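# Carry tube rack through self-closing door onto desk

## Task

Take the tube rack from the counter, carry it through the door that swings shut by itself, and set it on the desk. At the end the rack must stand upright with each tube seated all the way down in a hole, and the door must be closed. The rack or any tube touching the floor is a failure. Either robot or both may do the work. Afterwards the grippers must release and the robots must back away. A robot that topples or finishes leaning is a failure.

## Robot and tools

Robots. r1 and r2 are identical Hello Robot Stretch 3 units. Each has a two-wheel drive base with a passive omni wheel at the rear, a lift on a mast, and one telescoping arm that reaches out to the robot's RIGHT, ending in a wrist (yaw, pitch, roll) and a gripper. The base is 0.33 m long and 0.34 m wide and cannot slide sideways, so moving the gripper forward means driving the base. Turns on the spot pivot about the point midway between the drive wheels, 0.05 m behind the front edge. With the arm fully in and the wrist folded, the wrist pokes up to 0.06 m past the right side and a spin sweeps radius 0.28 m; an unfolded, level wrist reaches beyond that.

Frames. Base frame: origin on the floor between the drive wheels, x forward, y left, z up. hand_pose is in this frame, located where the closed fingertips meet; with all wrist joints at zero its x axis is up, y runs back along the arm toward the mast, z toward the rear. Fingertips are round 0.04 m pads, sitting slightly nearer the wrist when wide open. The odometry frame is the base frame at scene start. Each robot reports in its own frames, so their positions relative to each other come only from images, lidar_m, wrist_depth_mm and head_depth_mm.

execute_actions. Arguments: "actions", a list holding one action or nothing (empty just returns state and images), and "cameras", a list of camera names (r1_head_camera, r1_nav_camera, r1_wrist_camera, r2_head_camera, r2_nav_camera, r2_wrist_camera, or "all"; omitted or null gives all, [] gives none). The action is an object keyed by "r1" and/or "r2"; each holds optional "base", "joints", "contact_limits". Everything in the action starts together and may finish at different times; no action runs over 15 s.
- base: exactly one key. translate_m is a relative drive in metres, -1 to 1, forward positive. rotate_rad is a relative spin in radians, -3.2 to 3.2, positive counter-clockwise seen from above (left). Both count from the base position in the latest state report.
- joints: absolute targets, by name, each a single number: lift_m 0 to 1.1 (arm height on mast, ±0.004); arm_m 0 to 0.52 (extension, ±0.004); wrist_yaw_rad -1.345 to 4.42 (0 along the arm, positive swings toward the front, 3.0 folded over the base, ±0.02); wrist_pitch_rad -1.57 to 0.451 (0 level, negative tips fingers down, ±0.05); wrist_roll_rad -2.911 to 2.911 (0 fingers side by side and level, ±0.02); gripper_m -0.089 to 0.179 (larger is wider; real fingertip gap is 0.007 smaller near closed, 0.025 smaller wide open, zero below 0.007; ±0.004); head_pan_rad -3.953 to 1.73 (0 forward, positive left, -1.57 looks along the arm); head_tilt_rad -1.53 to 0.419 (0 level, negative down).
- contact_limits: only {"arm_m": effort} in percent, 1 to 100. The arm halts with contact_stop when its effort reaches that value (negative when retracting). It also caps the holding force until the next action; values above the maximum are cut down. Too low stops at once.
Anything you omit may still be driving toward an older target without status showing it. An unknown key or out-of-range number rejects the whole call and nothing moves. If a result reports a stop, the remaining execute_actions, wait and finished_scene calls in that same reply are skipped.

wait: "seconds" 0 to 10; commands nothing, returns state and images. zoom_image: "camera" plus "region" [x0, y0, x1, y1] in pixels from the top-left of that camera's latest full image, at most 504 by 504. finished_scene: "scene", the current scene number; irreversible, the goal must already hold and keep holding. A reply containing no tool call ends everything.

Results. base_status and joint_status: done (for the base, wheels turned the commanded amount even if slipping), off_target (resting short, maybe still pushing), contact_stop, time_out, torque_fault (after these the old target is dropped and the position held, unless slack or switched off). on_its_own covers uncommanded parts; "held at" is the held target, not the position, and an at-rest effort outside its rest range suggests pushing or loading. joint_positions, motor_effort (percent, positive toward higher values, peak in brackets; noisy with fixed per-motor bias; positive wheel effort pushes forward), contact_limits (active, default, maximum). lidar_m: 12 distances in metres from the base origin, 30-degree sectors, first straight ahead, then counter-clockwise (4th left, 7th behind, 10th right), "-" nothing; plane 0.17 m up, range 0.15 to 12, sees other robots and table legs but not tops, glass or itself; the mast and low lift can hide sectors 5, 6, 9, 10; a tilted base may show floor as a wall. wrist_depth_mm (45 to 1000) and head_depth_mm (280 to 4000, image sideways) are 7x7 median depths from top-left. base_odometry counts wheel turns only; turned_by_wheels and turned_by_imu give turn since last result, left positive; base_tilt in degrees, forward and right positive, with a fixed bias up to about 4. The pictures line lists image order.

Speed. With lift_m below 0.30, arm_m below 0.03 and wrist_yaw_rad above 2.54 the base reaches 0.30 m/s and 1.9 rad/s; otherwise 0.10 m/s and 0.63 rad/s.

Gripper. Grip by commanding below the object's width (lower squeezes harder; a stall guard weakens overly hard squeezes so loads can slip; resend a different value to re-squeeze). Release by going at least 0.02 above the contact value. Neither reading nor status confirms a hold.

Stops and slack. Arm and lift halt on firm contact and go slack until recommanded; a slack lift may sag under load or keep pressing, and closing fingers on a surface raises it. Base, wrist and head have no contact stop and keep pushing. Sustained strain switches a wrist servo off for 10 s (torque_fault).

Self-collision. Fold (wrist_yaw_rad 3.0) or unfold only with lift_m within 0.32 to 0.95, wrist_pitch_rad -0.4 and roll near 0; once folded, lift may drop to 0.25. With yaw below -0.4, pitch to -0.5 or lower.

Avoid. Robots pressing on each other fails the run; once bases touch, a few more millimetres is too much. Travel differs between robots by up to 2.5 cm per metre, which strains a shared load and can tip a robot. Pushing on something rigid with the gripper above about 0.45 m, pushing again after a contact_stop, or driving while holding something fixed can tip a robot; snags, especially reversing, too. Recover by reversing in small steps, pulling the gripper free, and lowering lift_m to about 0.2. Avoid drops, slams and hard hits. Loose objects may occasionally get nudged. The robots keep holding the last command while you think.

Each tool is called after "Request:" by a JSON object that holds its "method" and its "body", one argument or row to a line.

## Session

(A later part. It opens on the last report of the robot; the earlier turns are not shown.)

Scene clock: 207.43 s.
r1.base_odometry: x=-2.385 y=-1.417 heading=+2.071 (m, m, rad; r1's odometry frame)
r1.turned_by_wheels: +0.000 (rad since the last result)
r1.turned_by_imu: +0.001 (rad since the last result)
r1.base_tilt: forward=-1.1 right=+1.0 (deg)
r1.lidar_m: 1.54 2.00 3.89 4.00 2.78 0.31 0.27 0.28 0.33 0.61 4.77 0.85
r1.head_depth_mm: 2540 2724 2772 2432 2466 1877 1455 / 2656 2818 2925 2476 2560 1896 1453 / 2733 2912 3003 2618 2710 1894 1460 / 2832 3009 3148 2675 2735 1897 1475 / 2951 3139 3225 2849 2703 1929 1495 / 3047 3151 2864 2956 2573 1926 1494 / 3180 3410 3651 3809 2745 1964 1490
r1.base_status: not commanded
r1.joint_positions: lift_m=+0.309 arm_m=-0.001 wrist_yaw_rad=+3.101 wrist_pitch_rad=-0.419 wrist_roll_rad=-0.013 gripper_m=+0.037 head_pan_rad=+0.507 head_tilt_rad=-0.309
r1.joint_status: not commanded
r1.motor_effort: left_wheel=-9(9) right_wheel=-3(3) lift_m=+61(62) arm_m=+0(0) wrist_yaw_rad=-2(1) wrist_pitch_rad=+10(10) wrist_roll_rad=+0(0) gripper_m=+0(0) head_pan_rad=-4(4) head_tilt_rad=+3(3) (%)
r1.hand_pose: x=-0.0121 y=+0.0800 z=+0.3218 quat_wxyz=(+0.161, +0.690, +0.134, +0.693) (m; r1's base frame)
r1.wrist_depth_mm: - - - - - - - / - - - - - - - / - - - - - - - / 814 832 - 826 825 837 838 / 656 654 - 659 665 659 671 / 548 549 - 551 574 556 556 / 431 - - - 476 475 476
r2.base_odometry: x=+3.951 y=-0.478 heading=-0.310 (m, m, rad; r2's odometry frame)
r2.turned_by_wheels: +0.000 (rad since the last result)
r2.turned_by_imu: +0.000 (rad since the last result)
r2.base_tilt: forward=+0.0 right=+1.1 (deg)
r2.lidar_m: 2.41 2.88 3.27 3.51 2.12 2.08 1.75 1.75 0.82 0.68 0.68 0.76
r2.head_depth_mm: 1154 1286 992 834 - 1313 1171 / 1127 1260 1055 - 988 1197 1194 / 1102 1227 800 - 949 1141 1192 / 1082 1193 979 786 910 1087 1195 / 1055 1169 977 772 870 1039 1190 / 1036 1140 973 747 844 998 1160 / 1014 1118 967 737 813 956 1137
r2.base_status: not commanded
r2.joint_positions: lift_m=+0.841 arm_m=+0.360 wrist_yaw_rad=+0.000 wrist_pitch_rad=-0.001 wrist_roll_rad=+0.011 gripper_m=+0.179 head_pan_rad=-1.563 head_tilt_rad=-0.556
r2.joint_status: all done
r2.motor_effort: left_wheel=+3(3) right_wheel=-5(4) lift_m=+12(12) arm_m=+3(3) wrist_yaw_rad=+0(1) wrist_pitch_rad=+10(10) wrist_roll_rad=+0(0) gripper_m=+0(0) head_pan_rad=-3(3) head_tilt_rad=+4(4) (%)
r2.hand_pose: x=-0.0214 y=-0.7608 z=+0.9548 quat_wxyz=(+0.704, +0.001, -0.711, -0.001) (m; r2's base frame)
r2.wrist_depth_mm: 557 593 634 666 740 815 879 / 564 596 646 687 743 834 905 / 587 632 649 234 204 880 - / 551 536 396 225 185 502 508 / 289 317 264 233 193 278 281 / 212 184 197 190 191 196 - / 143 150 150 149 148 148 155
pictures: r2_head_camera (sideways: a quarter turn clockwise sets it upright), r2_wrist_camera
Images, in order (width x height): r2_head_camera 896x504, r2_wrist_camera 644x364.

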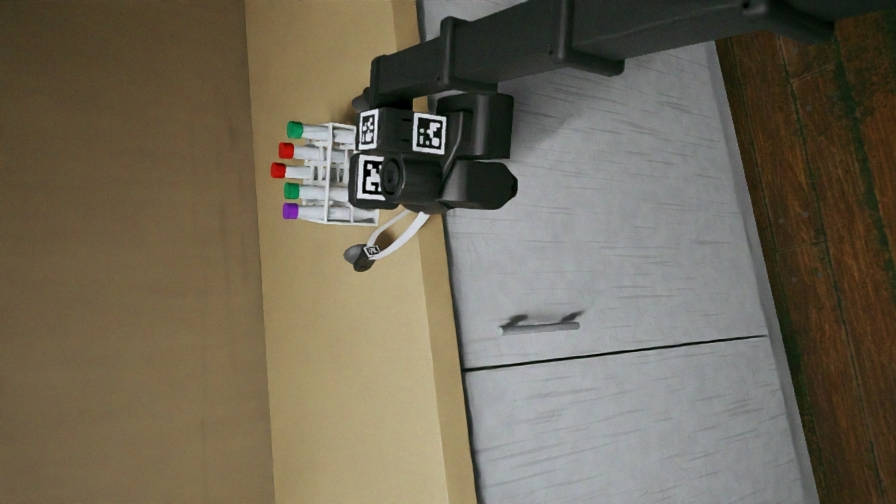

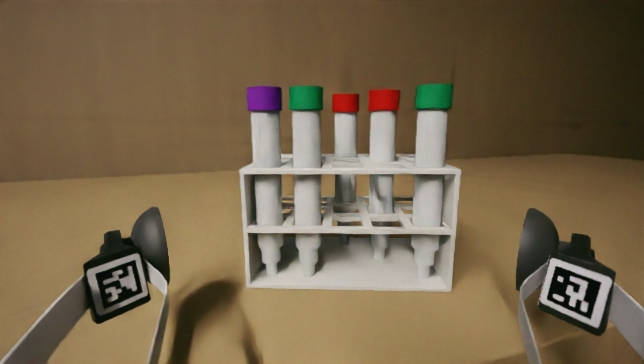

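Request:
{"method": "execute_actions", "body": {
  "actions": [
    {"r2":{"base":{"translate_m":-0.005},"joints":{"arm_m":0.425}}}
  ],
  "cameras": ["r2_wrist_camera"]
}}

Request:
{"method": "execute_actions", "body": {
  "actions": [
    {"r2":{"joints":{"gripper_m":0.07}}}
  ],
  "cameras": ["r2_wrist_camera"]
}}

Request:
{"method": "execute_actions", "body": {
  "actions": [
    {"r2":{"joints":{"lift_m":0.87}}}
  ],
  "cameras": ["r2_head_camera","r2_wrist_camera"]
}}

Scene clock: 215.00 s.
r1.base_odometry: x=-2.385 y=-1.417 heading=+2.071 (m, m, rad; r1's odometry frame)
r1.turned_by_wheels: +0.000 (rad since the last result)
r1.turned_by_imu: +0.001 (rad since the last result)
r1.base_tilt: forward=-1.1 right=+1.0 (deg)
r1.lidar_m: 1.54 1.99 3.88 3.99 2.78 0.31 0.27 0.28 0.33 0.61 4.81 0.85
r1.head_depth_mm: 2540 2693 2793 2420 2484 1895 1468 / 2615 2804 2913 2494 2603 1864 1455 / 2741 2883 3035 2567 2664 1903 1476 / 2829 3015 3096 2683 2693 1925 1477 / 2963 3068 3272 2820 2697 1912 1471 / 3040 3203 2789 2937 2596 1941 1494 / 3117 3378 3550 3828 2733 1947 1490
r1.base_status: not commanded
r1.joint_positions: lift_m=+0.309 arm_m=-0.001 wrist_yaw_rad=+3.101 wrist_pitch_rad=-0.419 wrist_roll_rad=-0.013 gripper_m=+0.037 head_pan_rad=+0.507 head_tilt_rad=-0.309
r1.joint_status: not commanded
r1.motor_effort: left_wheel=-9(9) right_wheel=-3(3) lift_m=+61(62) arm_m=+0(0) wrist_yaw_rad=+0(2) wrist_pitch_rad=+10(10) wrist_roll_rad=+0(1) gripper_m=-1(0) head_pan_rad=-4(5) head_tilt_rad=+2(3) (%)
r1.hand_pose: x=-0.0121 y=+0.0800 z=+0.3218 quat_wxyz=(+0.161, +0.690, +0.134, +0.693) (m; r1's base frame)
r1.wrist_depth_mm: - - - - - - - / - - - - - - - / - - - - - - - / 817 815 - 819 830 826 834 / 660 658 - 652 666 667 666 / 548 546 - 554 575 557 556 / 428 - - - 474 474 477
r2.base_odometry: x=+3.946 y=-0.476 heading=-0.310 (m, m, rad; r2's odometry frame)
r2.turned_by_wheels: +0.000 (rad since the last result)
r2.turned_by_imu: +0.000 (rad since the last result)
r2.base_tilt: forward=+0.1 right=+1.0 (deg)
r2.lidar_m: 2.42 2.90 3.29 3.51 2.11 2.08 1.75 1.75 0.82 0.68 0.68 0.76
r2.head_depth_mm: 1151 1288 991 864 - 1282 1170 / 1128 1257 1056 882 989 1201 1198 / 1105 1226 823 845 950 1147 1193 / 1082 1194 981 784 914 1090 1189 / 1057 1167 975 769 879 1041 1192 / 1035 1144 972 750 847 997 1162 / 1012 1115 969 739 816 956 1137
r2.base_status: done
r2.joint_positions: lift_m=+0.841 arm_m=+0.425 wrist_yaw_rad=+0.000 wrist_pitch_rad=-0.001 wrist_roll_rad=+0.011 gripper_m=+0.179 head_pan_rad=-1.563 head_tilt_rad=-0.556
r2.joint_status: all done
r2.motor_effort: left_wheel=+2(4) right_wheel=-4(12) lift_m=+12(12) arm_m=+4(4) wrist_yaw_rad=+0(1) wrist_pitch_rad=+10(9) wrist_roll_rad=+0(0) gripper_m=+1(1) head_pan_rad=-3(3) head_tilt_rad=+3(3) (%)
r2.hand_pose: x=-0.0214 y=-0.8258 z=+0.9548 quat_wxyz=(+0.704, +0.001, -0.711, -0.001) (m; r2's base frame)
r2.wrist_depth_mm: 517 537 591 636 689 735 813 / 519 544 115 637 700 743 848 / 533 559 119 170 144 795 860 / 541 537 122 138 137 384 507 / 288 320 127 174 151 120 280 / 212 185 130 168 137 124 - / 143 149 138 138 144 138 141
pictures: r2_wrist_camera
Images, in order (width x height): r2_wrist_camera 644x364.

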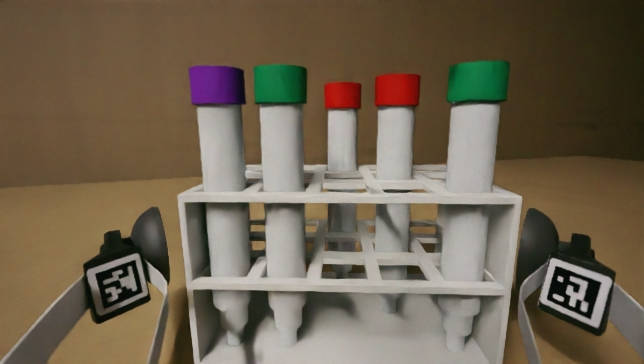

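Scene clock: 216.57 s.
r1.base_odometry: x=-2.385 y=-1.417 heading=+2.071 (m, m, rad; r1's odometry frame)
r1.turned_by_wheels: +0.000 (rad since the last result)
r1.turned_by_imu: +0.000 (rad since the last result)
r1.base_tilt: forward=-1.1 right=+1.0 (deg)
r1.lidar_m: 1.54 1.99 3.89 3.99 2.78 0.31 0.27 0.28 0.33 0.61 4.79 0.85
r1.head_depth_mm: 2586 2706 2772 2452 2468 1883 1456 / 2600 2784 2889 2484 2602 1902 1466 / 2763 2899 3001 2594 2665 1910 1458 / 2824 3023 3082 2744 2709 1898 1479 / 2938 3104 3244 2857 2713 1921 1484 / 3025 3179 2830 2915 2558 1932 1497 / 3121 3367 3596 3893 2744 1968 1500
r1.base_status: not commanded
r1.joint_positions: lift_m=+0.309 arm_m=-0.001 wrist_yaw_rad=+3.101 wrist_pitch_rad=-0.419 wrist_roll_rad=-0.013 gripper_m=+0.037 head_pan_rad=+0.507 head_tilt_rad=-0.309
r1.joint_status: not commanded
r1.motor_effort: left_wheel=-9(9) right_wheel=-3(3) lift_m=+62(62) arm_m=+0(0) wrist_yaw_rad=-1(1) wrist_pitch_rad=+10(10) wrist_roll_rad=+0(0) gripper_m=+0(0) head_pan_rad=-5(5) head_tilt_rad=+3(3) (%)
r1.hand_pose: x=-0.0121 y=+0.0800 z=+0.3218 quat_wxyz=(+0.161, +0.690, +0.134, +0.693) (m; r1's base frame)
r1.wrist_depth_mm: - - - - - - - / - - - - - - - / - - - - - - - / 812 815 - 817 828 824 843 / 651 665 - 665 663 667 665 / 545 551 - 553 572 554 559 / 430 - - - 476 477 478
r2.base_odometry: x=+3.946 y=-0.476 heading=-0.310 (m, m, rad; r2's odometry frame)
r2.turned_by_wheels: +0.000 (rad since the last result)
r2.turned_by_imu: +0.000 (rad since the last result)
r2.base_tilt: forward=+0.0 right=+1.0 (deg)
r2.lidar_m: 2.41 2.89 3.27 3.51 2.11 2.07 1.75 1.75 0.82 0.68 0.68 0.76
r2.head_depth_mm: 1155 1289 992 860 - 1280 1168 / 1129 1260 1056 881 989 1202 1197 / 1103 1225 839 845 950 1143 1191 / 1080 1197 976 786 912 1086 1193 / 1055 1166 975 769 878 1043 1191 / 1031 1143 971 749 846 998 1160 / 1017 1115 972 739 817 958 1134
r2.base_status: not commanded
r2.joint_positions: lift_m=+0.841 arm_m=+0.425 wrist_yaw_rad=+0.000 wrist_pitch_rad=-0.001 wrist_roll_rad=+0.011 gripper_m=+0.072 head_pan_rad=-1.563 head_tilt_rad=-0.556
r2.joint_status: all done
r2.motor_effort: left_wheel=+2(2) right_wheel=-4(4) lift_m=+12(12) arm_m=+4(3) wrist_yaw_rad=-1(0) wrist_pitch_rad=+9(10) wrist_roll_rad=+0(0) gripper_m=-31(100) head_pan_rad=-2(2) head_tilt_rad=+3(4) (%)
r2.hand_pose: x=-0.0214 y=-0.8258 z=+0.9548 quat_wxyz=(+0.704, +0.001, -0.711, -0.001) (m; r2's base frame)
r2.wrist_depth_mm: 515 546 585 628 687 752 815 / 527 560 580 636 682 775 870 / 541 578 127 176 149 804 888 / 531 532 130 144 143 439 510 / 289 316 135 174 157 132 279 / 197 - 138 169 160 132 200 / - 150 144 144 142 144 147
pictures: r2_wrist_camera
Images, in order (width x height): r2_wrist_camera 644x364.

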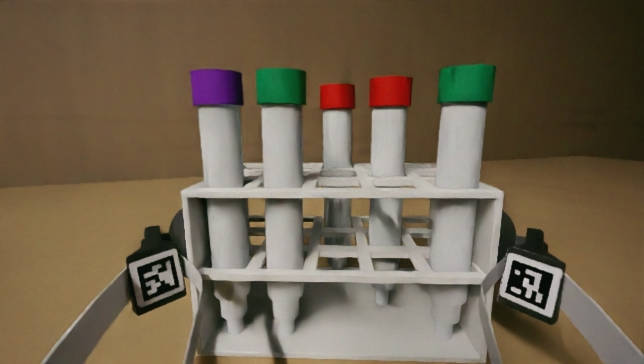

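Scene clock: 217.63 s.
r1.base_odometry: x=-2.385 y=-1.417 heading=+2.071 (m, m, rad; r1's odometry frame)
r1.turned_by_wheels: +0.000 (rad since the last result)
r1.turned_by_imu: +0.000 (rad since the last result)
r1.base_tilt: forward=-1.2 right=+1.0 (deg)
r1.lidar_m: 1.53 2.00 3.91 3.99 2.78 0.31 0.27 0.27 0.33 0.61 4.80 0.85
r1.head_depth_mm: 2592 2710 2795 2436 2479 1868 1457 / 2606 2796 2894 2524 2581 1897 1465 / 2759 2930 3004 2594 2680 1898 1470 / 2836 3036 3172 2679 2682 1894 1475 / 2953 3113 3226 2813 2737 1923 1491 / 3046 3207 2875 2920 2566 1935 1490 / 3152 3410 3592 3908 2699 1944 1493
r1.base_status: not commanded
r1.joint_positions: lift_m=+0.309 arm_m=-0.001 wrist_yaw_rad=+3.101 wrist_pitch_rad=-0.419 wrist_roll_rad=-0.013 gripper_m=+0.037 head_pan_rad=+0.507 head_tilt_rad=-0.309
r1.joint_status: not commanded
r1.motor_effort: left_wheel=-9(9) right_wheel=-3(2) lift_m=+62(62) arm_m=+0(0) wrist_yaw_rad=-1(1) wrist_pitch_rad=+10(10) wrist_roll_rad=+0(1) gripper_m=+0(0) head_pan_rad=-4(5) head_tilt_rad=+3(3) (%)
r1.hand_pose: x=-0.0121 y=+0.0800 z=+0.3218 quat_wxyz=(+0.161, +0.690, +0.134, +0.693) (m; r1's base frame)
r1.wrist_depth_mm: - - - - - - - / - - - - - - - / - - - - - - - / 804 824 - 810 830 847 830 / 644 654 - 667 665 666 664 / 546 546 - 558 569 554 558 / 430 - - - 474 472 474
r2.base_odometry: x=+3.946 y=-0.476 heading=-0.310 (m, m, rad; r2's odometry frame)
r2.turned_by_wheels: +0.000 (rad since the last result)
r2.turned_by_imu: +0.000 (rad since the last result)
r2.base_tilt: forward=+0.0 right=+1.0 (deg)
r2.lidar_m: 2.41 2.89 3.28 3.51 2.11 2.08 1.75 1.75 0.82 0.68 0.68 0.76
r2.head_depth_mm: 1157 1292 1054 - - 1287 1196 / 1126 1256 1127 866 988 1199 1199 / 1102 1227 803 834 950 1143 1194 / 1075 1200 920 786 911 1093 1189 / 1055 1171 976 769 879 1044 1189 / 1037 1143 971 750 846 995 1164 / 1014 1116 966 740 818 957 1134
r2.base_status: not commanded
r2.joint_positions: lift_m=+0.869 arm_m=+0.425 wrist_yaw_rad=+0.000 wrist_pitch_rad=-0.008 wrist_roll_rad=+0.011 gripper_m=+0.076 head_pan_rad=-1.563 head_tilt_rad=-0.556
r2.joint_status: all done
r2.on_its_own: gripper_m is held at +0.077, not at your +0.070, by its stall guard, which is still easing
r2.motor_effort: left_wheel=+2(2) right_wheel=-4(3) lift_m=+35(35) arm_m=+3(3) wrist_yaw_rad=-1(0) wrist_pitch_rad=+13(13) wrist_roll_rad=+0(0) gripper_m=-3(32) head_pan_rad=-2(2) head_tilt_rad=+3(3) (%)
r2.hand_pose: x=-0.0214 y=-0.8256 z=+0.9820 quat_wxyz=(+0.704, +0.003, -0.711, -0.003) (m; r2's base frame)
r2.wrist_depth_mm: 504 540 578 633 675 719 805 / 530 559 576 631 686 772 853 / 541 569 128 178 149 798 881 / 548 579 130 144 143 631 596 / 363 391 134 175 157 132 346 / 247 - 138 170 160 132 251 / 199 188 145 144 142 177 186
pictures: r2_head_camera (sideways: a quarter turn clockwise sets it upright), r2_wrist_camera
Images, in order (width x height): r2_head_camera 896x504, r2_wrist_camera 644x364.

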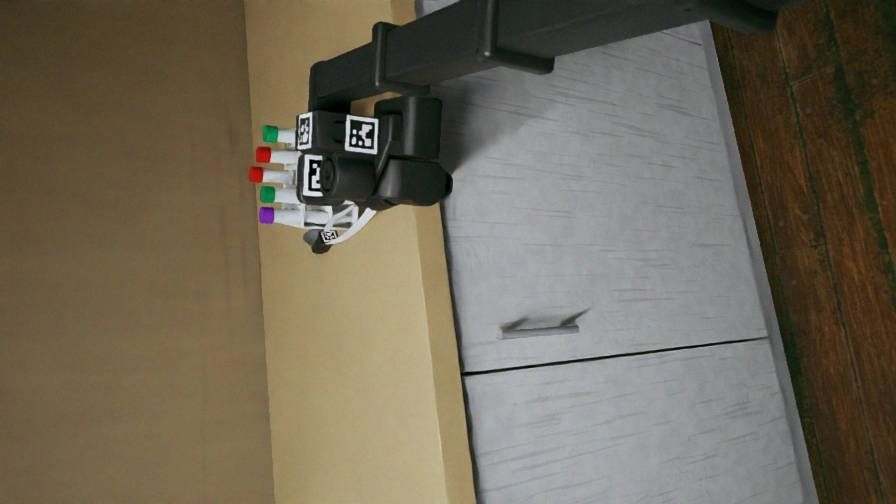

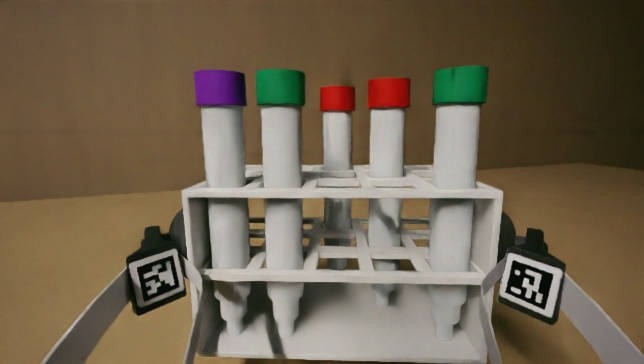

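Request:
{"method": "execute_actions", "body": {
  "actions": [
    {"r2":{"joints":{"arm_m":0.0,"head_pan_rad":0,"head_tilt_rad":-1.2}}}
  ],
  "cameras": ["r2_wrist_camera"]
}}

Request:
{"method": "execute_actions", "body": {
  "actions": [
    {"r2":{"base":{"rotate_rad":2.67},"joints":{"lift_m":0.29,"wrist_yaw_rad":2.3}}}
  ],
  "cameras": ["r2_head_camera","r2_wrist_camera"]
}}

Scene clock: 235.10 s.
r1.base_odometry: x=-2.385 y=-1.417 heading=+2.071 (m, m, rad; r1's odometry frame)
r1.turned_by_wheels: +0.000 (rad since the last result)
r1.turned_by_imu: +0.002 (rad since the last result)
r1.base_tilt: forward=-1.1 right=+1.0 (deg)
r1.lidar_m: 1.54 1.99 3.89 3.99 2.79 0.31 0.27 0.27 0.33 0.61 4.80 0.85
r1.head_depth_mm: 2555 2681 2723 2421 2486 1862 1448 / 2648 2800 2880 2496 2560 1877 1460 / 2740 2912 2974 2610 2649 1931 1480 / 2818 3041 3101 2685 2653 1900 1483 / 2968 3100 3245 2850 2719 1952 1482 / 3094 3221 2828 2899 2569 1971 1487 / 3222 3357 3662 3843 2765 1945 1498
r1.base_status: not commanded
r1.joint_positions: lift_m=+0.309 arm_m=-0.001 wrist_yaw_rad=+3.101 wrist_pitch_rad=-0.419 wrist_roll_rad=-0.013 gripper_m=+0.037 head_pan_rad=+0.507 head_tilt_rad=-0.309
r1.joint_status: not commanded
r1.motor_effort: left_wheel=-9(9) right_wheel=-3(3) lift_m=+62(62) arm_m=+0(0) wrist_yaw_rad=+0(1) wrist_pitch_rad=+10(10) wrist_roll_rad=+0(1) gripper_m=+0(1) head_pan_rad=-4(5) head_tilt_rad=+3(3) (%)
r1.hand_pose: x=-0.0121 y=+0.0800 z=+0.3218 quat_wxyz=(+0.161, +0.690, +0.134, +0.693) (m; r1's base frame)
r1.wrist_depth_mm: - - - - - - - / - - - - - - - / - - - - - - - / 798 803 - 816 816 835 834 / 657 659 - 656 668 666 671 / 543 544 - 549 563 557 555 / 428 - - - 473 472 476
r2.base_odometry: x=+3.946 y=-0.476 heading=-0.310 (m, m, rad; r2's odometry frame)
r2.turned_by_wheels: +0.000 (rad since the last result)
r2.turned_by_imu: +0.001 (rad since the last result)
r2.base_tilt: forward=+0.1 right=+1.0 (deg)
r2.lidar_m: 2.42 2.89 3.27 3.49 2.11 2.08 1.75 1.75 0.82 0.68 0.68 0.76
r2.head_depth_mm: 1689 1550 1423 1315 1228 1151 1081 / 1703 1556 1430 1322 1234 1151 1084 / 1708 1561 1436 1332 1238 1186 - / 1715 1564 1448 1332 1239 - - / 1724 1577 1443 1339 1246 1193 1077 / 1728 1581 1452 1349 1253 1172 1080 / 1747 1587 1463 1352 1254 1174 1125
r2.base_status: not commanded
r2.joint_positions: lift_m=+0.869 arm_m=+0.003 wrist_yaw_rad=+0.000 wrist_pitch_rad=-0.009 wrist_roll_rad=+0.011 gripper_m=+0.092 head_pan_rad=-0.007 head_tilt_rad=-1.185
r2.joint_status: all done
joint sent to its limit — the command would take r2.arm_m past its lower limit, so that joint was sent only as far as its limit.
r2.on_its_own: gripper_m is held at +0.091, not at your +0.070, by its stall guard, which is not easing now
r2.motor_effort: left_wheel=+2(2) right_wheel=-3(4) lift_m=+35(35) arm_m=-4(5) wrist_yaw_rad=+1(0) wrist_pitch_rad=+13(13) wrist_roll_rad=+0(0) gripper_m=-23(23) head_pan_rad=+1(29) head_tilt_rad=-7(41) (%)
r2.hand_pose: x=-0.0214 y=-0.4041 z=+0.9816 quat_wxyz=(+0.704, +0.004, -0.711, -0.004) (m; r2's base frame)
r2.wrist_depth_mm: 802 876 935 - - - - / 824 877 128 - - - - / 867 889 127 177 150 - - / 690 652 130 144 144 631 664 / 377 399 134 177 156 133 703 / 391 - 138 170 160 132 712 / 401 437 146 144 143 667 758
pictures: r2_wrist_camera
Images, in order (width x height): r2_wrist_camera 644x364.

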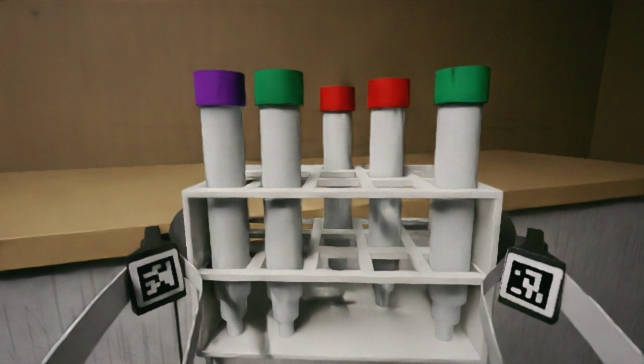

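Scene clock: 241.20 s.
r1.base_odometry: x=-2.385 y=-1.417 heading=+2.071 (m, m, rad; r1's odometry frame)
r1.turned_by_wheels: +0.000 (rad since the last result)
r1.turned_by_imu: +0.001 (rad since the last result)
r1.base_tilt: forward=-1.1 right=+0.9 (deg)
r1.lidar_m: 1.53 2.11 3.88 3.99 2.78 0.31 0.27 0.28 0.33 0.61 4.81 0.85
r1.head_depth_mm: 2563 2652 2806 2414 2531 1868 1449 / 2621 2779 2889 2462 2585 1878 1469 / 2743 2912 3032 2613 2680 1906 1474 / 2835 2953 3128 2697 2701 1920 1483 / 2918 3059 3206 2770 2414 1946 1478 / 3015 3170 3387 2961 2281 1950 1490 / 3117 3360 3629 3823 2806 1958 1504
r1.base_status: not commanded
r1.joint_positions: lift_m=+0.309 arm_m=-0.001 wrist_yaw_rad=+3.101 wrist_pitch_rad=-0.419 wrist_roll_rad=-0.013 gripper_m=+0.037 head_pan_rad=+0.507 head_tilt_rad=-0.309
r1.joint_status: not commanded
r1.motor_effort: left_wheel=-9(10) right_wheel=-3(3) lift_m=+62(62) arm_m=+0(0) wrist_yaw_rad=-2(1) wrist_pitch_rad=+10(10) wrist_roll_rad=+0(0) gripper_m=+0(0) head_pan_rad=-4(4) head_tilt_rad=+2(3) (%)
r1.hand_pose: x=-0.0121 y=+0.0800 z=+0.3218 quat_wxyz=(+0.161, +0.690, +0.134, +0.693) (m; r1's base frame)
r1.wrist_depth_mm: - - - - - - - / - - - - - - - / - - - - - - - / 818 824 - 834 834 825 854 / 655 662 - 663 668 670 667 / 546 547 - 554 571 551 556 / 433 - - - 473 476 478
r2.base_odometry: x=+3.946 y=-0.476 heading=+2.360 (m, m, rad; r2's odometry frame)
r2.turned_by_wheels: +2.670 (rad since the last result)
r2.turned_by_imu: +2.704 (rad since the last result)
r2.base_tilt: forward=+0.1 right=+1.0 (deg)
r2.lidar_m: 2.02 1.74 1.75 0.79 0.68 0.68 0.78 2.61 2.89 3.36 3.50 2.10
r2.head_depth_mm: 1692 1554 1426 1314 1229 1152 1084 / 1706 1554 1426 1323 1235 1182 1066 / 1707 1557 1433 1337 1224 - - / 1704 1563 1447 1332 864 - - / 1723 1576 1450 1342 1245 1189 - / 1735 1578 1456 1345 1256 1177 - / 1706 1584 1460 1348 1258 1170 1125
r2.base_status: done
r2.joint_positions: lift_m=+0.290 arm_m=+0.003 wrist_yaw_rad=+2.298 wrist_pitch_rad=-0.009 wrist_roll_rad=+0.011 gripper_m=+0.092 head_pan_rad=-0.007 head_tilt_rad=-1.186
r2.joint_status: all done
r2.on_its_own: gripper_m is held at +0.091, not at your +0.070, by its stall guard, which is not easing now
r2.motor_effort: left_wheel=-3(7) right_wheel=+3(8) lift_m=+13(30) arm_m=-4(4) wrist_yaw_rad=+2(1) wrist_pitch_rad=+13(13) wrist_roll_rad=+0(0) gripper_m=-23(23) head_pan_rad=+3(1) head_tilt_rad=-7(7) (%)
r2.hand_pose: x=+0.1699 y=+0.0221 z=+0.4027 quat_wxyz=(+0.291, +0.650, -0.288, +0.640) (m; r2's base frame)
r2.wrist_depth_mm: 915 - - - - - - / 906 - 131 - - - - / 909 - 128 178 150 - - / 911 - 131 144 143 - - / 935 - 135 177 157 132 - / 843 - 138 169 140 133 843 / 667 663 149 144 143 622 651
pictures: r2_head_camera (sideways: a quarter turn clockwise sets it upright), r2_wrist_camera
Images, in order (width x height): r2_head_camera 896x504, r2_wrist_camera 644x364.

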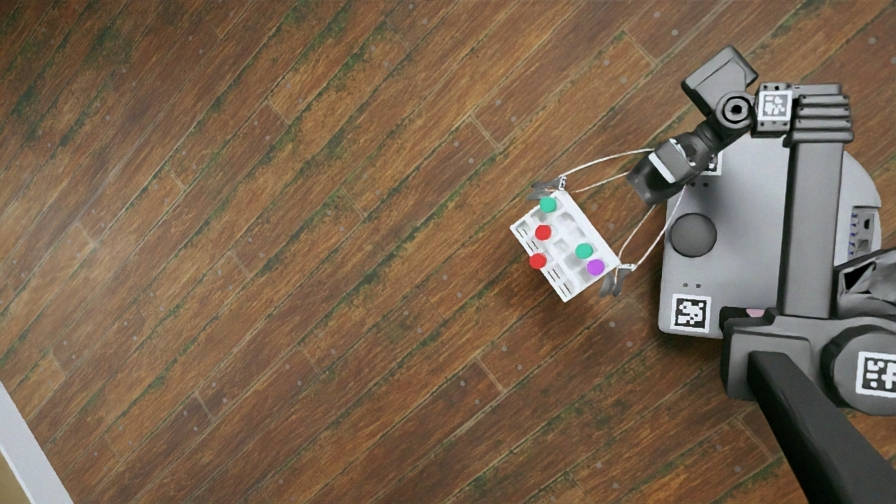

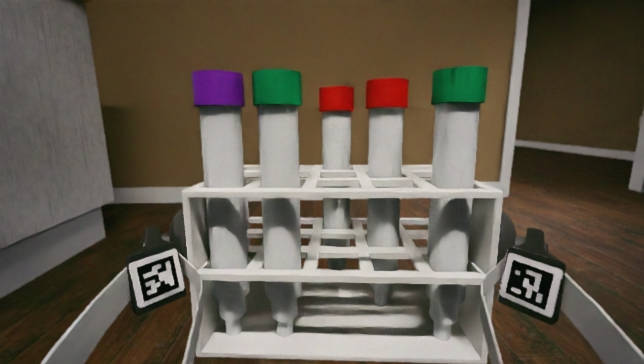

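Request:
{"method": "execute_actions", "body": {
  "actions": [
    {"r2":{"base":{"translate_m":1},"joints":{"wrist_yaw_rad":2.58,"head_tilt_rad":-1.0}}}
  ],
  "cameras": []
}}

Request:
{"method": "execute_actions", "body": {
  "actions": [
    {"r2":{"base":{"translate_m":0.8}}}
  ],
  "cameras": ["r2_nav_camera","r2_wrist_camera"]
}}

Scene clock: 250.60 s.
r1.base_odometry: x=-2.385 y=-1.417 heading=+2.071 (m, m, rad; r1's odometry frame)
r1.turned_by_wheels: +0.000 (rad since the last result)
r1.turned_by_imu: +0.001 (rad since the last result)
r1.base_tilt: forward=-1.1 right=+1.0 (deg)
r1.lidar_m: 1.53 1.17 3.89 3.99 2.78 0.31 0.27 0.28 0.33 0.61 4.79 0.85
r1.head_depth_mm: 2576 2682 2774 2439 2527 1875 1444 / 2628 2773 2896 2520 2570 1898 1463 / 2769 2819 2916 2613 2554 1490 1432 / 2876 2930 2805 2746 2679 1549 1392 / 2955 3145 3248 2852 2692 1564 1434 / 3032 3252 3416 3011 2720 1941 1482 / 3197 3313 3571 3785 2815 1934 1487
r1.base_status: not commanded
r1.joint_positions: lift_m=+0.309 arm_m=-0.001 wrist_yaw_rad=+3.101 wrist_pitch_rad=-0.419 wrist_roll_rad=-0.013 gripper_m=+0.037 head_pan_rad=+0.507 head_tilt_rad=-0.309
r1.joint_status: not commanded
r1.motor_effort: left_wheel=-10(9) right_wheel=-2(3) lift_m=+62(62) arm_m=+0(0) wrist_yaw_rad=+1(1) wrist_pitch_rad=+10(10) wrist_roll_rad=+0(0) gripper_m=-1(1) head_pan_rad=-4(5) head_tilt_rad=+3(3) (%)
r1.hand_pose: x=-0.0121 y=+0.0800 z=+0.3218 quat_wxyz=(+0.161, +0.690, +0.134, +0.693) (m; r1's base frame)
r1.wrist_depth_mm: - - - - - - - / - - - - - - - / - - - - - - - / 814 821 - 824 832 832 833 / 650 661 - 660 659 668 663 / 547 546 - 547 575 553 556 / 431 - - - 474 472 469
r2.base_odometry: x=+3.237 y=+0.228 heading=+2.360 (m, m, rad; r2's odometry frame)
r2.turned_by_wheels: +0.000 (rad since the last result)
r2.turned_by_imu: +0.004 (rad since the last result)
r2.base_tilt: forward=+0.0 right=+0.9 (deg)
r2.lidar_m: 1.62 1.04 1.03 1.20 1.40 1.40 1.61 3.62 3.62 3.23 2.78 1.17
r2.head_depth_mm: 1432 1632 1534 1451 1297 1170 1076 / 1619 1792 1649 1457 1300 1173 1096 / 2270 1920 1644 1457 1307 1175 - / 2283 1932 1664 1464 1297 1147 1098 / 2312 1940 1639 1465 1310 1185 926 / 1101 1221 1453 1462 1309 1179 1079 / 970 1113 1309 1449 1309 1183 1082
r2.base_status: done
r2.joint_positions: lift_m=+0.290 arm_m=+0.003 wrist_yaw_rad=+2.579 wrist_pitch_rad=-0.009 wrist_roll_rad=+0.011 gripper_m=+0.092 head_pan_rad=-0.007 head_tilt_rad=-1.000
r2.joint_status: all done
r2.on_its_own: gripper_m is held at +0.091, not at your +0.070, by its stall guard, which is not easing now
r2.motor_effort: left_wheel=-3(8) right_wheel=+3(13) lift_m=+13(13) arm_m=-4(4) wrist_yaw_rad=+1(1) wrist_pitch_rad=+13(13) wrist_roll_rad=+0(0) gripper_m=-23(23) head_pan_rad=+3(2) head_tilt_rad=+0(19) (%)
r2.hand_pose: x=+0.1153 y=+0.0684 z=+0.4027 quat_wxyz=(+0.199, +0.684, -0.194, +0.675) (m; r2's base frame)
r2.wrist_depth_mm: - - - - 893 861 - / - - 129 - 927 849 - / - - 128 178 149 901 - / - - 131 144 143 907 - / - - 135 177 157 132 - / 872 - 138 170 141 132 848 / 672 649 149 145 143 617 649
pictures: none
No camera images: the call's "cameras" was empty. Leave "cameras" out to get every camera's image.

Scene clock: 255.03 s.
r1.base_odometry: x=-2.385 y=-1.417 heading=+2.071 (m, m, rad; r1's odometry frame)
r1.turned_by_wheels: +0.000 (rad since the last result)
r1.turned_by_imu: +0.001 (rad since the last result)
r1.base_tilt: forward=-1.1 right=+1.0 (deg)
r1.lidar_m: 0.56 2.55 3.89 3.99 2.77 0.31 0.27 0.28 0.33 0.61 4.80 0.85
r1.head_depth_mm: 2556 2703 2771 2451 2489 1881 1453 / 2662 2795 2925 2511 2561 1909 1461 / 2724 2899 2995 2640 2704 1899 1462 / 2883 2961 3119 2720 2689 1916 1465 / 2963 3121 3269 2794 2690 1923 1481 / 3020 3296 3384 3019 2726 1936 1503 / 3138 3332 3551 3867 2771 1946 1495
r1.base_status: not commanded
r1.joint_positions: lift_m=+0.309 arm_m=-0.001 wrist_yaw_rad=+3.101 wrist_pitch_rad=-0.419 wrist_roll_rad=-0.013 gripper_m=+0.037 head_pan_rad=+0.507 head_tilt_rad=-0.309
r1.joint_status: not commanded
r1.motor_effort: left_wheel=-9(10) right_wheel=-2(3) lift_m=+62(62) arm_m=+0(0) wrist_yaw_rad=-1(1) wrist_pitch_rad=+10(10) wrist_roll_rad=+0(1) gripper_m=+0(1) head_pan_rad=-3(4) head_tilt_rad=+3(3) (%)
r1.hand_pose: x=-0.0121 y=+0.0800 z=+0.3218 quat_wxyz=(+0.161, +0.690, +0.134, +0.693) (m; r1's base frame)
r1.wrist_depth_mm: - - - - - - - / - - - - - - - / - - - - - - - / 813 811 - 828 826 832 829 / 658 649 - 659 668 668 666 / 546 542 - 552 576 553 549 / 425 - - - 471 473 473
r2.base_odometry: x=+2.669 y=+0.792 heading=+2.360 (m, m, rad; r2's odometry frame)
r2.turned_by_wheels: +0.000 (rad since the last result)
r2.turned_by_imu: +0.003 (rad since the last result)
r2.base_tilt: forward=+0.0 right=+1.1 (deg)
r2.lidar_m: 0.99 0.50 0.45 0.54 0.95 1.97 2.28 4.19 4.18 2.56 0.56 0.84
r2.head_depth_mm: 866 973 1117 1342 1298 1171 1080 / 2278 1876 1357 1427 1299 1170 1098 / 2278 1918 1654 1460 1301 1175 - / 2288 1929 1660 1462 1304 1148 1102 / 2290 1929 1667 1467 1304 1180 923 / 2303 1936 1670 1466 1311 1184 1080 / 2310 1946 1672 1470 931 1136 1078
r2.base_status: done
r2.joint_positions: lift_m=+0.290 arm_m=+0.003 wrist_yaw_rad=+2.579 wrist_pitch_rad=-0.009 wrist_roll_rad=+0.011 gripper_m=+0.092 head_pan_rad=-0.007 head_tilt_rad=-1.000
r2.joint_status: not commanded
r2.on_its_own: gripper_m is held at +0.091, not at your +0.070, by its stall guard, which is not easing now
r2.motor_effort: left_wheel=-3(7) right_wheel=+3(13) lift_m=+13(13) arm_m=-4(4) wrist_yaw_rad=+1(1) wrist_pitch_rad=+14(13) wrist_roll_rad=+0(0) gripper_m=-23(23) head_pan_rad=+3(2) head_tilt_rad=+1(1) (%)
r2.hand_pose: x=+0.1153 y=+0.0684 z=+0.4027 quat_wxyz=(+0.199, +0.684, -0.194, +0.675) (m; r2's base frame)
r2.wrist_depth_mm: 572 533 499 462 - - - / 587 548 128 449 - - - / 630 575 129 179 150 - - / 652 597 131 144 143 - - / 693 633 135 176 157 132 - / 695 - 139 169 141 132 833 / 674 625 149 144 143 607 643
pictures: r2_nav_camera (sideways: a quarter turn counterclockwise sets it upright), r2_wrist_camera
Images, in order (width x height): r2_nav_camera 672x504, r2_wrist_camera 644x364.

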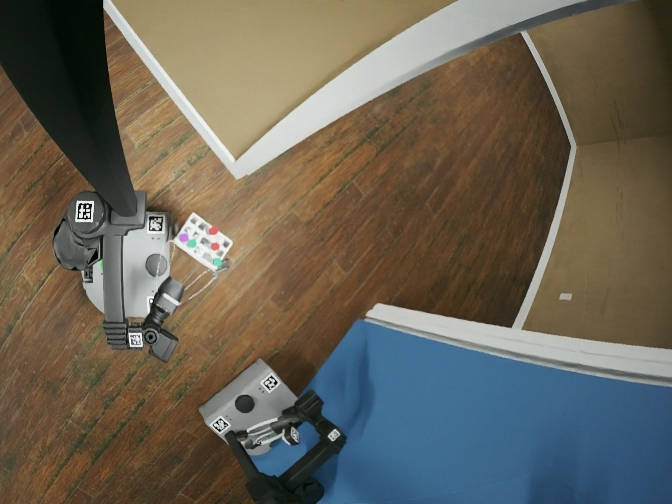

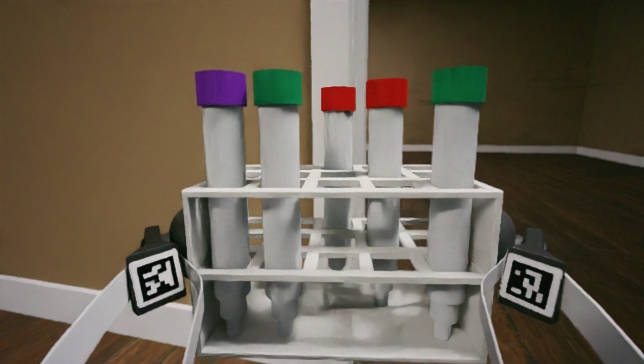

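Request:
{"method": "execute_actions", "body": {
  "actions": [
    {"r2":{"base":{"rotate_rad":0.15}}}
  ],
  "cameras": []
}}

Request:
{"method": "execute_actions", "body": {
  "actions": [
    {"r2":{"base":{"translate_m":0.47}}}
  ],
  "cameras": []
}}

Request:
{"method": "execute_actions", "body": {
  "actions": [
    {"r2":{"base":{"rotate_rad":0.6}}}
  ],
  "cameras": ["r2_nav_camera"]
}}

Request:
{"method": "execute_actions", "body": {
  "actions": [
    {"r2":{"base":{"translate_m":0.8}}}
  ],
  "cameras": []
}}

Scene clock: 266.57 s.
r1.base_odometry: x=-2.385 y=-1.417 heading=+2.071 (m, m, rad; r1's odometry frame)
r1.turned_by_wheels: +0.000 (rad since the last result)
r1.turned_by_imu: +0.001 (rad since the last result)
r1.base_tilt: forward=-1.1 right=+1.0 (deg)
r1.lidar_m: 0.56 2.55 3.88 3.99 2.78 0.31 0.27 0.28 0.33 0.61 4.80 0.84
r1.head_depth_mm: 2562 2717 2816 2420 2514 1857 1462 / 2637 2775 2876 2496 2566 1880 1451 / 2742 2898 3018 2621 2637 1876 1473 / 2839 3000 3127 2714 2695 1932 1479 / 2929 3093 3221 2758 2730 1929 1486 / 3078 3206 3412 3047 2761 1927 1487 / 3114 3355 3683 3799 2759 1944 1503
r1.base_status: not commanded
r1.joint_positions: lift_m=+0.309 arm_m=-0.001 wrist_yaw_rad=+3.101 wrist_pitch_rad=-0.419 wrist_roll_rad=-0.013 gripper_m=+0.037 head_pan_rad=+0.507 head_tilt_rad=-0.309
r1.joint_status: not commanded
r1.motor_effort: left_wheel=-9(9) right_wheel=-3(3) lift_m=+62(62) arm_m=+0(0) wrist_yaw_rad=-1(0) wrist_pitch_rad=+10(11) wrist_roll_rad=+0(0) gripper_m=+0(0) head_pan_rad=-5(4) head_tilt_rad=+3(3) (%)
r1.hand_pose: x=-0.0121 y=+0.0800 z=+0.3218 quat_wxyz=(+0.161, +0.690, +0.134, +0.693) (m; r1's base frame)
r1.wrist_depth_mm: - - - - - - - / - - - - - - - / - - - - - - - / 823 810 - 827 833 829 830 / 653 660 - 654 665 672 662 / 542 545 - 554 577 553 555 / 427 - - - 474 477 473
r2.base_odometry: x=+2.669 y=+0.792 heading=+2.510 (m, m, rad; r2's odometry frame)
r2.turned_by_wheels: +0.150 (rad since the last result)
r2.turned_by_imu: +0.151 (rad since the last result)
r2.base_tilt: forward=+0.0 right=+1.0 (deg)
r2.lidar_m: 2.86 0.45 0.47 0.60 1.31 1.99 2.52 4.18 3.55 0.67 0.56 0.85
r2.head_depth_mm: 2258 1903 1288 1404 1297 1173 1074 / 2271 1906 1655 1454 1301 1171 1096 / 2270 1915 1652 1457 1300 1173 - / 2284 1929 1661 1461 1304 1141 1102 / 2311 1934 1670 1461 1307 1172 925 / 2309 1935 1669 1473 1167 1178 1078 / 2312 1939 1671 756 900 1156 1078
r2.base_status: done
r2.joint_positions: lift_m=+0.290 arm_m=+0.003 wrist_yaw_rad=+2.579 wrist_pitch_rad=-0.009 wrist_roll_rad=+0.011 gripper_m=+0.092 head_pan_rad=-0.007 head_tilt_rad=-1.000
r2.joint_status: not commanded
r2.on_its_own: gripper_m is held at +0.091, not at your +0.070, by its stall guard, which is not easing now
r2.motor_effort: left_wheel=-3(11) right_wheel=+3(11) lift_m=+13(13) arm_m=-4(4) wrist_yaw_rad=+0(1) wrist_pitch_rad=+13(14) wrist_roll_rad=+0(0) gripper_m=-23(23) head_pan_rad=+3(2) head_tilt_rad=+0(0) (%)
r2.hand_pose: x=+0.1153 y=+0.0684 z=+0.4027 quat_wxyz=(+0.199, +0.684, -0.194, +0.675) (m; r2's base frame)
r2.wrist_depth_mm: 703 606 527 473 444 - - / 733 639 129 464 436 - - / 784 675 128 177 151 - - / 835 706 130 145 143 - - / 887 753 135 175 157 132 - / 822 - 138 169 142 133 864 / 673 664 149 145 143 625 642
pictures: none
No camera images: the call's "cameras" was empty. Leave "cameras" out to get every camera's image.

Scene clock: 269.87 s.
r1.base_odometry: x=-2.385 y=-1.417 heading=+2.071 (m, m, rad; r1's odometry frame)
r1.turned_by_wheels: +0.000 (rad since the last result)
r1.turned_by_imu: +0.001 (rad since the last result)
r1.base_tilt: forward=-1.2 right=+0.9 (deg)
r1.lidar_m: 1.53 2.55 3.90 4.00 2.78 0.31 0.27 0.28 0.33 0.61 0.58 0.69
r1.head_depth_mm: 2567 2701 2782 2440 2476 1879 1464 / 2632 2799 2890 2522 2541 1869 1469 / 2755 2918 3011 2604 2655 1899 1476 / 2813 2993 3183 2742 2707 1893 1469 / 2925 3168 3219 2820 2732 1906 1481 / 3031 3233 3444 2922 2726 1941 1484 / 3154 3369 3546 3809 2755 1932 1501
r1.base_status: not commanded
r1.joint_positions: lift_m=+0.309 arm_m=-0.001 wrist_yaw_rad=+3.101 wrist_pitch_rad=-0.419 wrist_roll_rad=-0.013 gripper_m=+0.037 head_pan_rad=+0.507 head_tilt_rad=-0.309
r1.joint_status: not commanded
r1.motor_effort: left_wheel=-9(9) right_wheel=-3(3) lift_m=+61(62) arm_m=+0(0) wrist_yaw_rad=-2(1) wrist_pitch_rad=+10(10) wrist_roll_rad=+0(0) gripper_m=+0(0) head_pan_rad=-5(4) head_tilt_rad=+3(3) (%)
r1.hand_pose: x=-0.0121 y=+0.0800 z=+0.3218 quat_wxyz=(+0.161, +0.690, +0.134, +0.693) (m; r1's base frame)
r1.wrist_depth_mm: - - - - - - - / - - - - - - - / - - - - - - - / 807 814 - 812 822 839 839 / 657 652 - 657 657 665 672 / 546 543 - 554 574 559 554 / 428 - - - 477 477 476
r2.base_odometry: x=+2.290 y=+1.070 heading=+2.509 (m, m, rad; r2's odometry frame)
r2.turned_by_wheels: +0.000 (rad since the last result)
r2.turned_by_imu: +0.002 (rad since the last result)
r2.base_tilt: forward=+0.0 right=+1.0 (deg)
r2.lidar_m: 2.50 4.25 4.32 0.30 0.30 2.29 2.88 4.57 0.58 0.60 0.55 0.59
r2.head_depth_mm: 2132 1906 1651 1450 1234 1167 1074 / 2270 1898 1653 1450 1302 1172 1094 / 2308 1915 1655 1457 1303 1176 - / 2290 1929 1655 1466 1304 1144 1104 / 2311 1925 1666 1455 1310 1181 937 / 2289 1928 1673 1476 1311 1179 1077 / 2311 1939 1671 1476 1314 1185 983
r2.base_status: done
r2.joint_positions: lift_m=+0.290 arm_m=+0.003 wrist_yaw_rad=+2.579 wrist_pitch_rad=-0.009 wrist_roll_rad=+0.011 gripper_m=+0.092 head_pan_rad=-0.007 head_tilt_rad=-1.000
r2.joint_status: not commanded
r2.on_its_own: gripper_m is held at +0.091, not at your +0.070, by its stall guard, which is not easing now
r2.motor_effort: left_wheel=-3(7) right_wheel=+3(12) lift_m=+13(13) arm_m=-5(4) wrist_yaw_rad=+1(1) wrist_pitch_rad=+13(13) wrist_roll_rad=+0(0) gripper_m=-23(23) head_pan_rad=+2(2) head_tilt_rad=+0(0) (%)
r2.hand_pose: x=+0.1153 y=+0.0684 z=+0.4027 quat_wxyz=(+0.199, +0.684, -0.194, +0.675) (m; r2's base frame)
r2.wrist_depth_mm: 287 - - - - - - / 295 - 130 - - - - / 296 - 128 178 149 - - / 286 - 130 145 143 - - / 291 - 134 176 157 133 - / 295 - 139 169 142 132 858 / 288 621 149 144 143 621 654
pictures: none
No camera images: the call's "cameras" was empty. Leave "cameras" out to get every camera's image.

Scene clock: 271.43 s.
r1.base_odometry: x=-2.385 y=-1.417 heading=+2.071 (m, m, rad; r1's odometry frame)
r1.turned_by_wheels: +0.000 (rad since the last result)
r1.turned_by_imu: +0.000 (rad since the last result)
r1.base_tilt: forward=-1.1 right=+1.0 (deg)
r1.lidar_m: 1.53 2.55 3.89 4.00 2.79 0.31 0.27 0.28 0.33 0.61 0.58 0.62
r1.head_depth_mm: 2579 2683 2758 2432 2486 1859 1448 / 2639 2773 2921 2511 2545 1894 1465 / 2715 2890 3055 2590 2635 1920 1472 / 2838 3039 3111 2730 2679 1912 1476 / 2957 3099 3257 2829 2754 1915 1475 / 3034 3264 3473 3010 2748 1923 1488 / 3182 3386 3538 3855 2724 1956 1490
r1.base_status: not commanded
r1.joint_positions: lift_m=+0.309 arm_m=-0.001 wrist_yaw_rad=+3.101 wrist_pitch_rad=-0.419 wrist_roll_rad=-0.013 gripper_m=+0.037 head_pan_rad=+0.507 head_tilt_rad=-0.309
r1.joint_status: not commanded
r1.motor_effort: left_wheel=-9(9) right_wheel=-2(3) lift_m=+62(62) arm_m=+0(0) wrist_yaw_rad=-1(1) wrist_pitch_rad=+10(10) wrist_roll_rad=+0(0) gripper_m=+0(1) head_pan_rad=-5(4) head_tilt_rad=+3(4) (%)
r1.hand_pose: x=-0.0121 y=+0.0800 z=+0.3218 quat_wxyz=(+0.161, +0.690, +0.134, +0.693) (m; r1's base frame)
r1.wrist_depth_mm: - - - - - - - / - - - - - - - / - - - - - - - / 808 809 - 820 834 836 839 / 654 650 - 665 666 663 667 / 542 552 - 556 570 554 557 / 430 - - - 470 476 476
r2.base_odometry: x=+2.290 y=+1.070 heading=+3.109 (m, m, rad; r2's odometry frame)
r2.turned_by_wheels: +0.600 (rad since the last result)
r2.turned_by_imu: +0.606 (rad since the last result)
r2.base_tilt: forward=+0.1 right=+1.0 (deg)
r2.lidar_m: 4.24 4.16 0.30 0.30 2.31 3.07 4.56 0.58 0.58 0.55 0.59 2.67
r2.head_depth_mm: 2248 1911 1647 1448 1297 1170 1072 / 2276 1922 1649 1455 1298 1173 1096 / 2283 1925 1658 1452 1297 1177 - / 2293 1932 1660 1457 1304 1147 1106 / 2301 1932 1660 1461 1305 1182 940 / 2299 1936 1661 1467 1312 1151 1078 / 2322 1933 1673 1477 1312 766 1062
r2.base_status: done
r2.joint_positions: lift_m=+0.290 arm_m=+0.003 wrist_yaw_rad=+2.579 wrist_pitch_rad=-0.009 wrist_roll_rad=+0.011 gripper_m=+0.092 head_pan_rad=-0.007 head_tilt_rad=-1.000
r2.joint_status: not commanded
r2.on_its_own: gripper_m is held at +0.091, not at your +0.070, by its stall guard, which is not easing now
r2.motor_effort: left_wheel=-3(11) right_wheel=+3(13) lift_m=+13(13) arm_m=-4(4) wrist_yaw_rad=+1(1) wrist_pitch_rad=+13(14) wrist_roll_rad=+0(0) gripper_m=-23(23) head_pan_rad=+2(2) head_tilt_rad=+0(0) (%)
r2.hand_pose: x=+0.1153 y=+0.0684 z=+0.4027 quat_wxyz=(+0.199, +0.684, -0.194, +0.675) (m; r2's base frame)
r2.wrist_depth_mm: - 666 308 - - - - / - 886 130 - - - - / - - 128 179 149 - - / - - 129 144 143 - - / - - 135 176 157 132 - / 871 - 138 168 142 133 838 / 686 637 149 144 143 624 640
pictures: r2_nav_camera (sideways: a quarter turn counterclockwise sets it upright)
Images, in order (width x height): r2_nav_camera 672x504.

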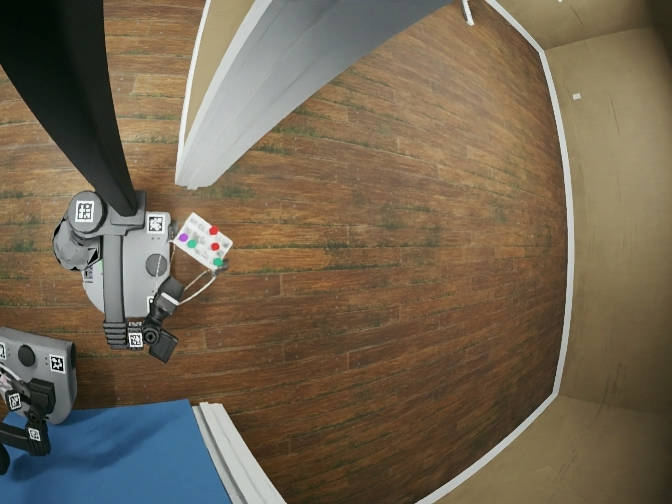

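Scene clock: 275.87 s.
r1.base_odometry: x=-2.385 y=-1.417 heading=+2.071 (m, m, rad; r1's odometry frame)
r1.turned_by_wheels: +0.000 (rad since the last result)
r1.turned_by_imu: +0.001 (rad since the last result)
r1.base_tilt: forward=-1.1 right=+1.0 (deg)
r1.lidar_m: 1.53 2.55 3.88 4.00 2.78 0.31 0.27 0.28 0.33 0.61 1.31 0.84
r1.head_depth_mm: 2559 2669 2756 2450 2502 1884 1461 / 2648 2797 2920 2490 2617 1880 1463 / 2698 2895 3012 2629 2644 1894 1471 / 2853 3028 3137 2704 2705 1917 1479 / 2957 3072 3206 2810 2727 1914 1498 / 3049 3255 3434 2999 2774 1935 1497 / 3094 3360 3649 3799 2784 1933 1505
r1.base_status: not commanded
r1.joint_positions: lift_m=+0.309 arm_m=-0.001 wrist_yaw_rad=+3.101 wrist_pitch_rad=-0.419 wrist_roll_rad=-0.013 gripper_m=+0.037 head_pan_rad=+0.507 head_tilt_rad=-0.309
r1.joint_status: not commanded
r1.motor_effort: left_wheel=-9(10) right_wheel=-3(3) lift_m=+62(62) arm_m=+0(0) wrist_yaw_rad=+0(1) wrist_pitch_rad=+10(10) wrist_roll_rad=+0(0) gripper_m=-1(0) head_pan_rad=-5(3) head_tilt_rad=+3(4) (%)
r1.hand_pose: x=-0.0121 y=+0.0800 z=+0.3218 quat_wxyz=(+0.161, +0.690, +0.134, +0.693) (m; r1's base frame)
r1.wrist_depth_mm: - - - - - - - / - - - - - - - / - - - - - - - / 821 817 - 821 819 825 822 / 652 659 - 660 664 659 671 / 546 546 - 548 568 551 558 / 425 - - - 479 479 476
r2.base_odometry: x=+1.490 y=+1.096 heading=+3.109 (m, m, rad; r2's odometry frame)
r2.turned_by_wheels: +0.000 (rad since the last result)
r2.turned_by_imu: +0.003 (rad since the last result)
r2.base_tilt: forward=+0.1 right=+1.1 (deg)
r2.lidar_m: 3.44 3.57 2.78 2.40 0.87 0.67 1.33 0.82 0.82 1.92 1.97 2.66
r2.head_depth_mm: 2255 1905 1654 1450 1293 1174 1076 / 2272 1922 1649 1452 1301 1175 1100 / 2287 1916 1658 1464 1301 1176 - / 2280 1924 1664 1454 1304 1146 1099 / 2286 1921 1671 1463 1307 1182 939 / 2299 1933 1666 1469 1313 1184 1077 / 2302 1942 1670 1476 1324 1188 1080
r2.base_status: done
r2.joint_positions: lift_m=+0.290 arm_m=+0.003 wrist_yaw_rad=+2.579 wrist_pitch_rad=-0.009 wrist_roll_rad=+0.011 gripper_m=+0.092 head_pan_rad=-0.007 head_tilt_rad=-1.000
r2.joint_status: not commanded
r2.on_its_own: gripper_m is held at +0.091, not at your +0.070, by its stall guard, which is not easing now
r2.motor_effort: left_wheel=-3(7) right_wheel=+4(13) lift_m=+13(13) arm_m=-4(4) wrist_yaw_rad=+0(1) wrist_pitch_rad=+13(13) wrist_roll_rad=+0(0) gripper_m=-24(23) head_pan_rad=+1(3) head_tilt_rad=+0(0) (%)
r2.hand_pose: x=+0.1152 y=+0.0684 z=+0.4027 quat_wxyz=(+0.199, +0.684, -0.194, +0.675) (m; r2's base frame)
r2.wrist_depth_mm: - - - - - - - / - - - - - - - / - - 128 178 150 - - / - - 131 145 143 - - / - - 135 177 157 132 - / 855 - 138 169 142 132 842 / 676 651 149 145 143 623 652
pictures: none
No camera images: the call's "cameras" was empty. Leave "cameras" out to get every camera's image.


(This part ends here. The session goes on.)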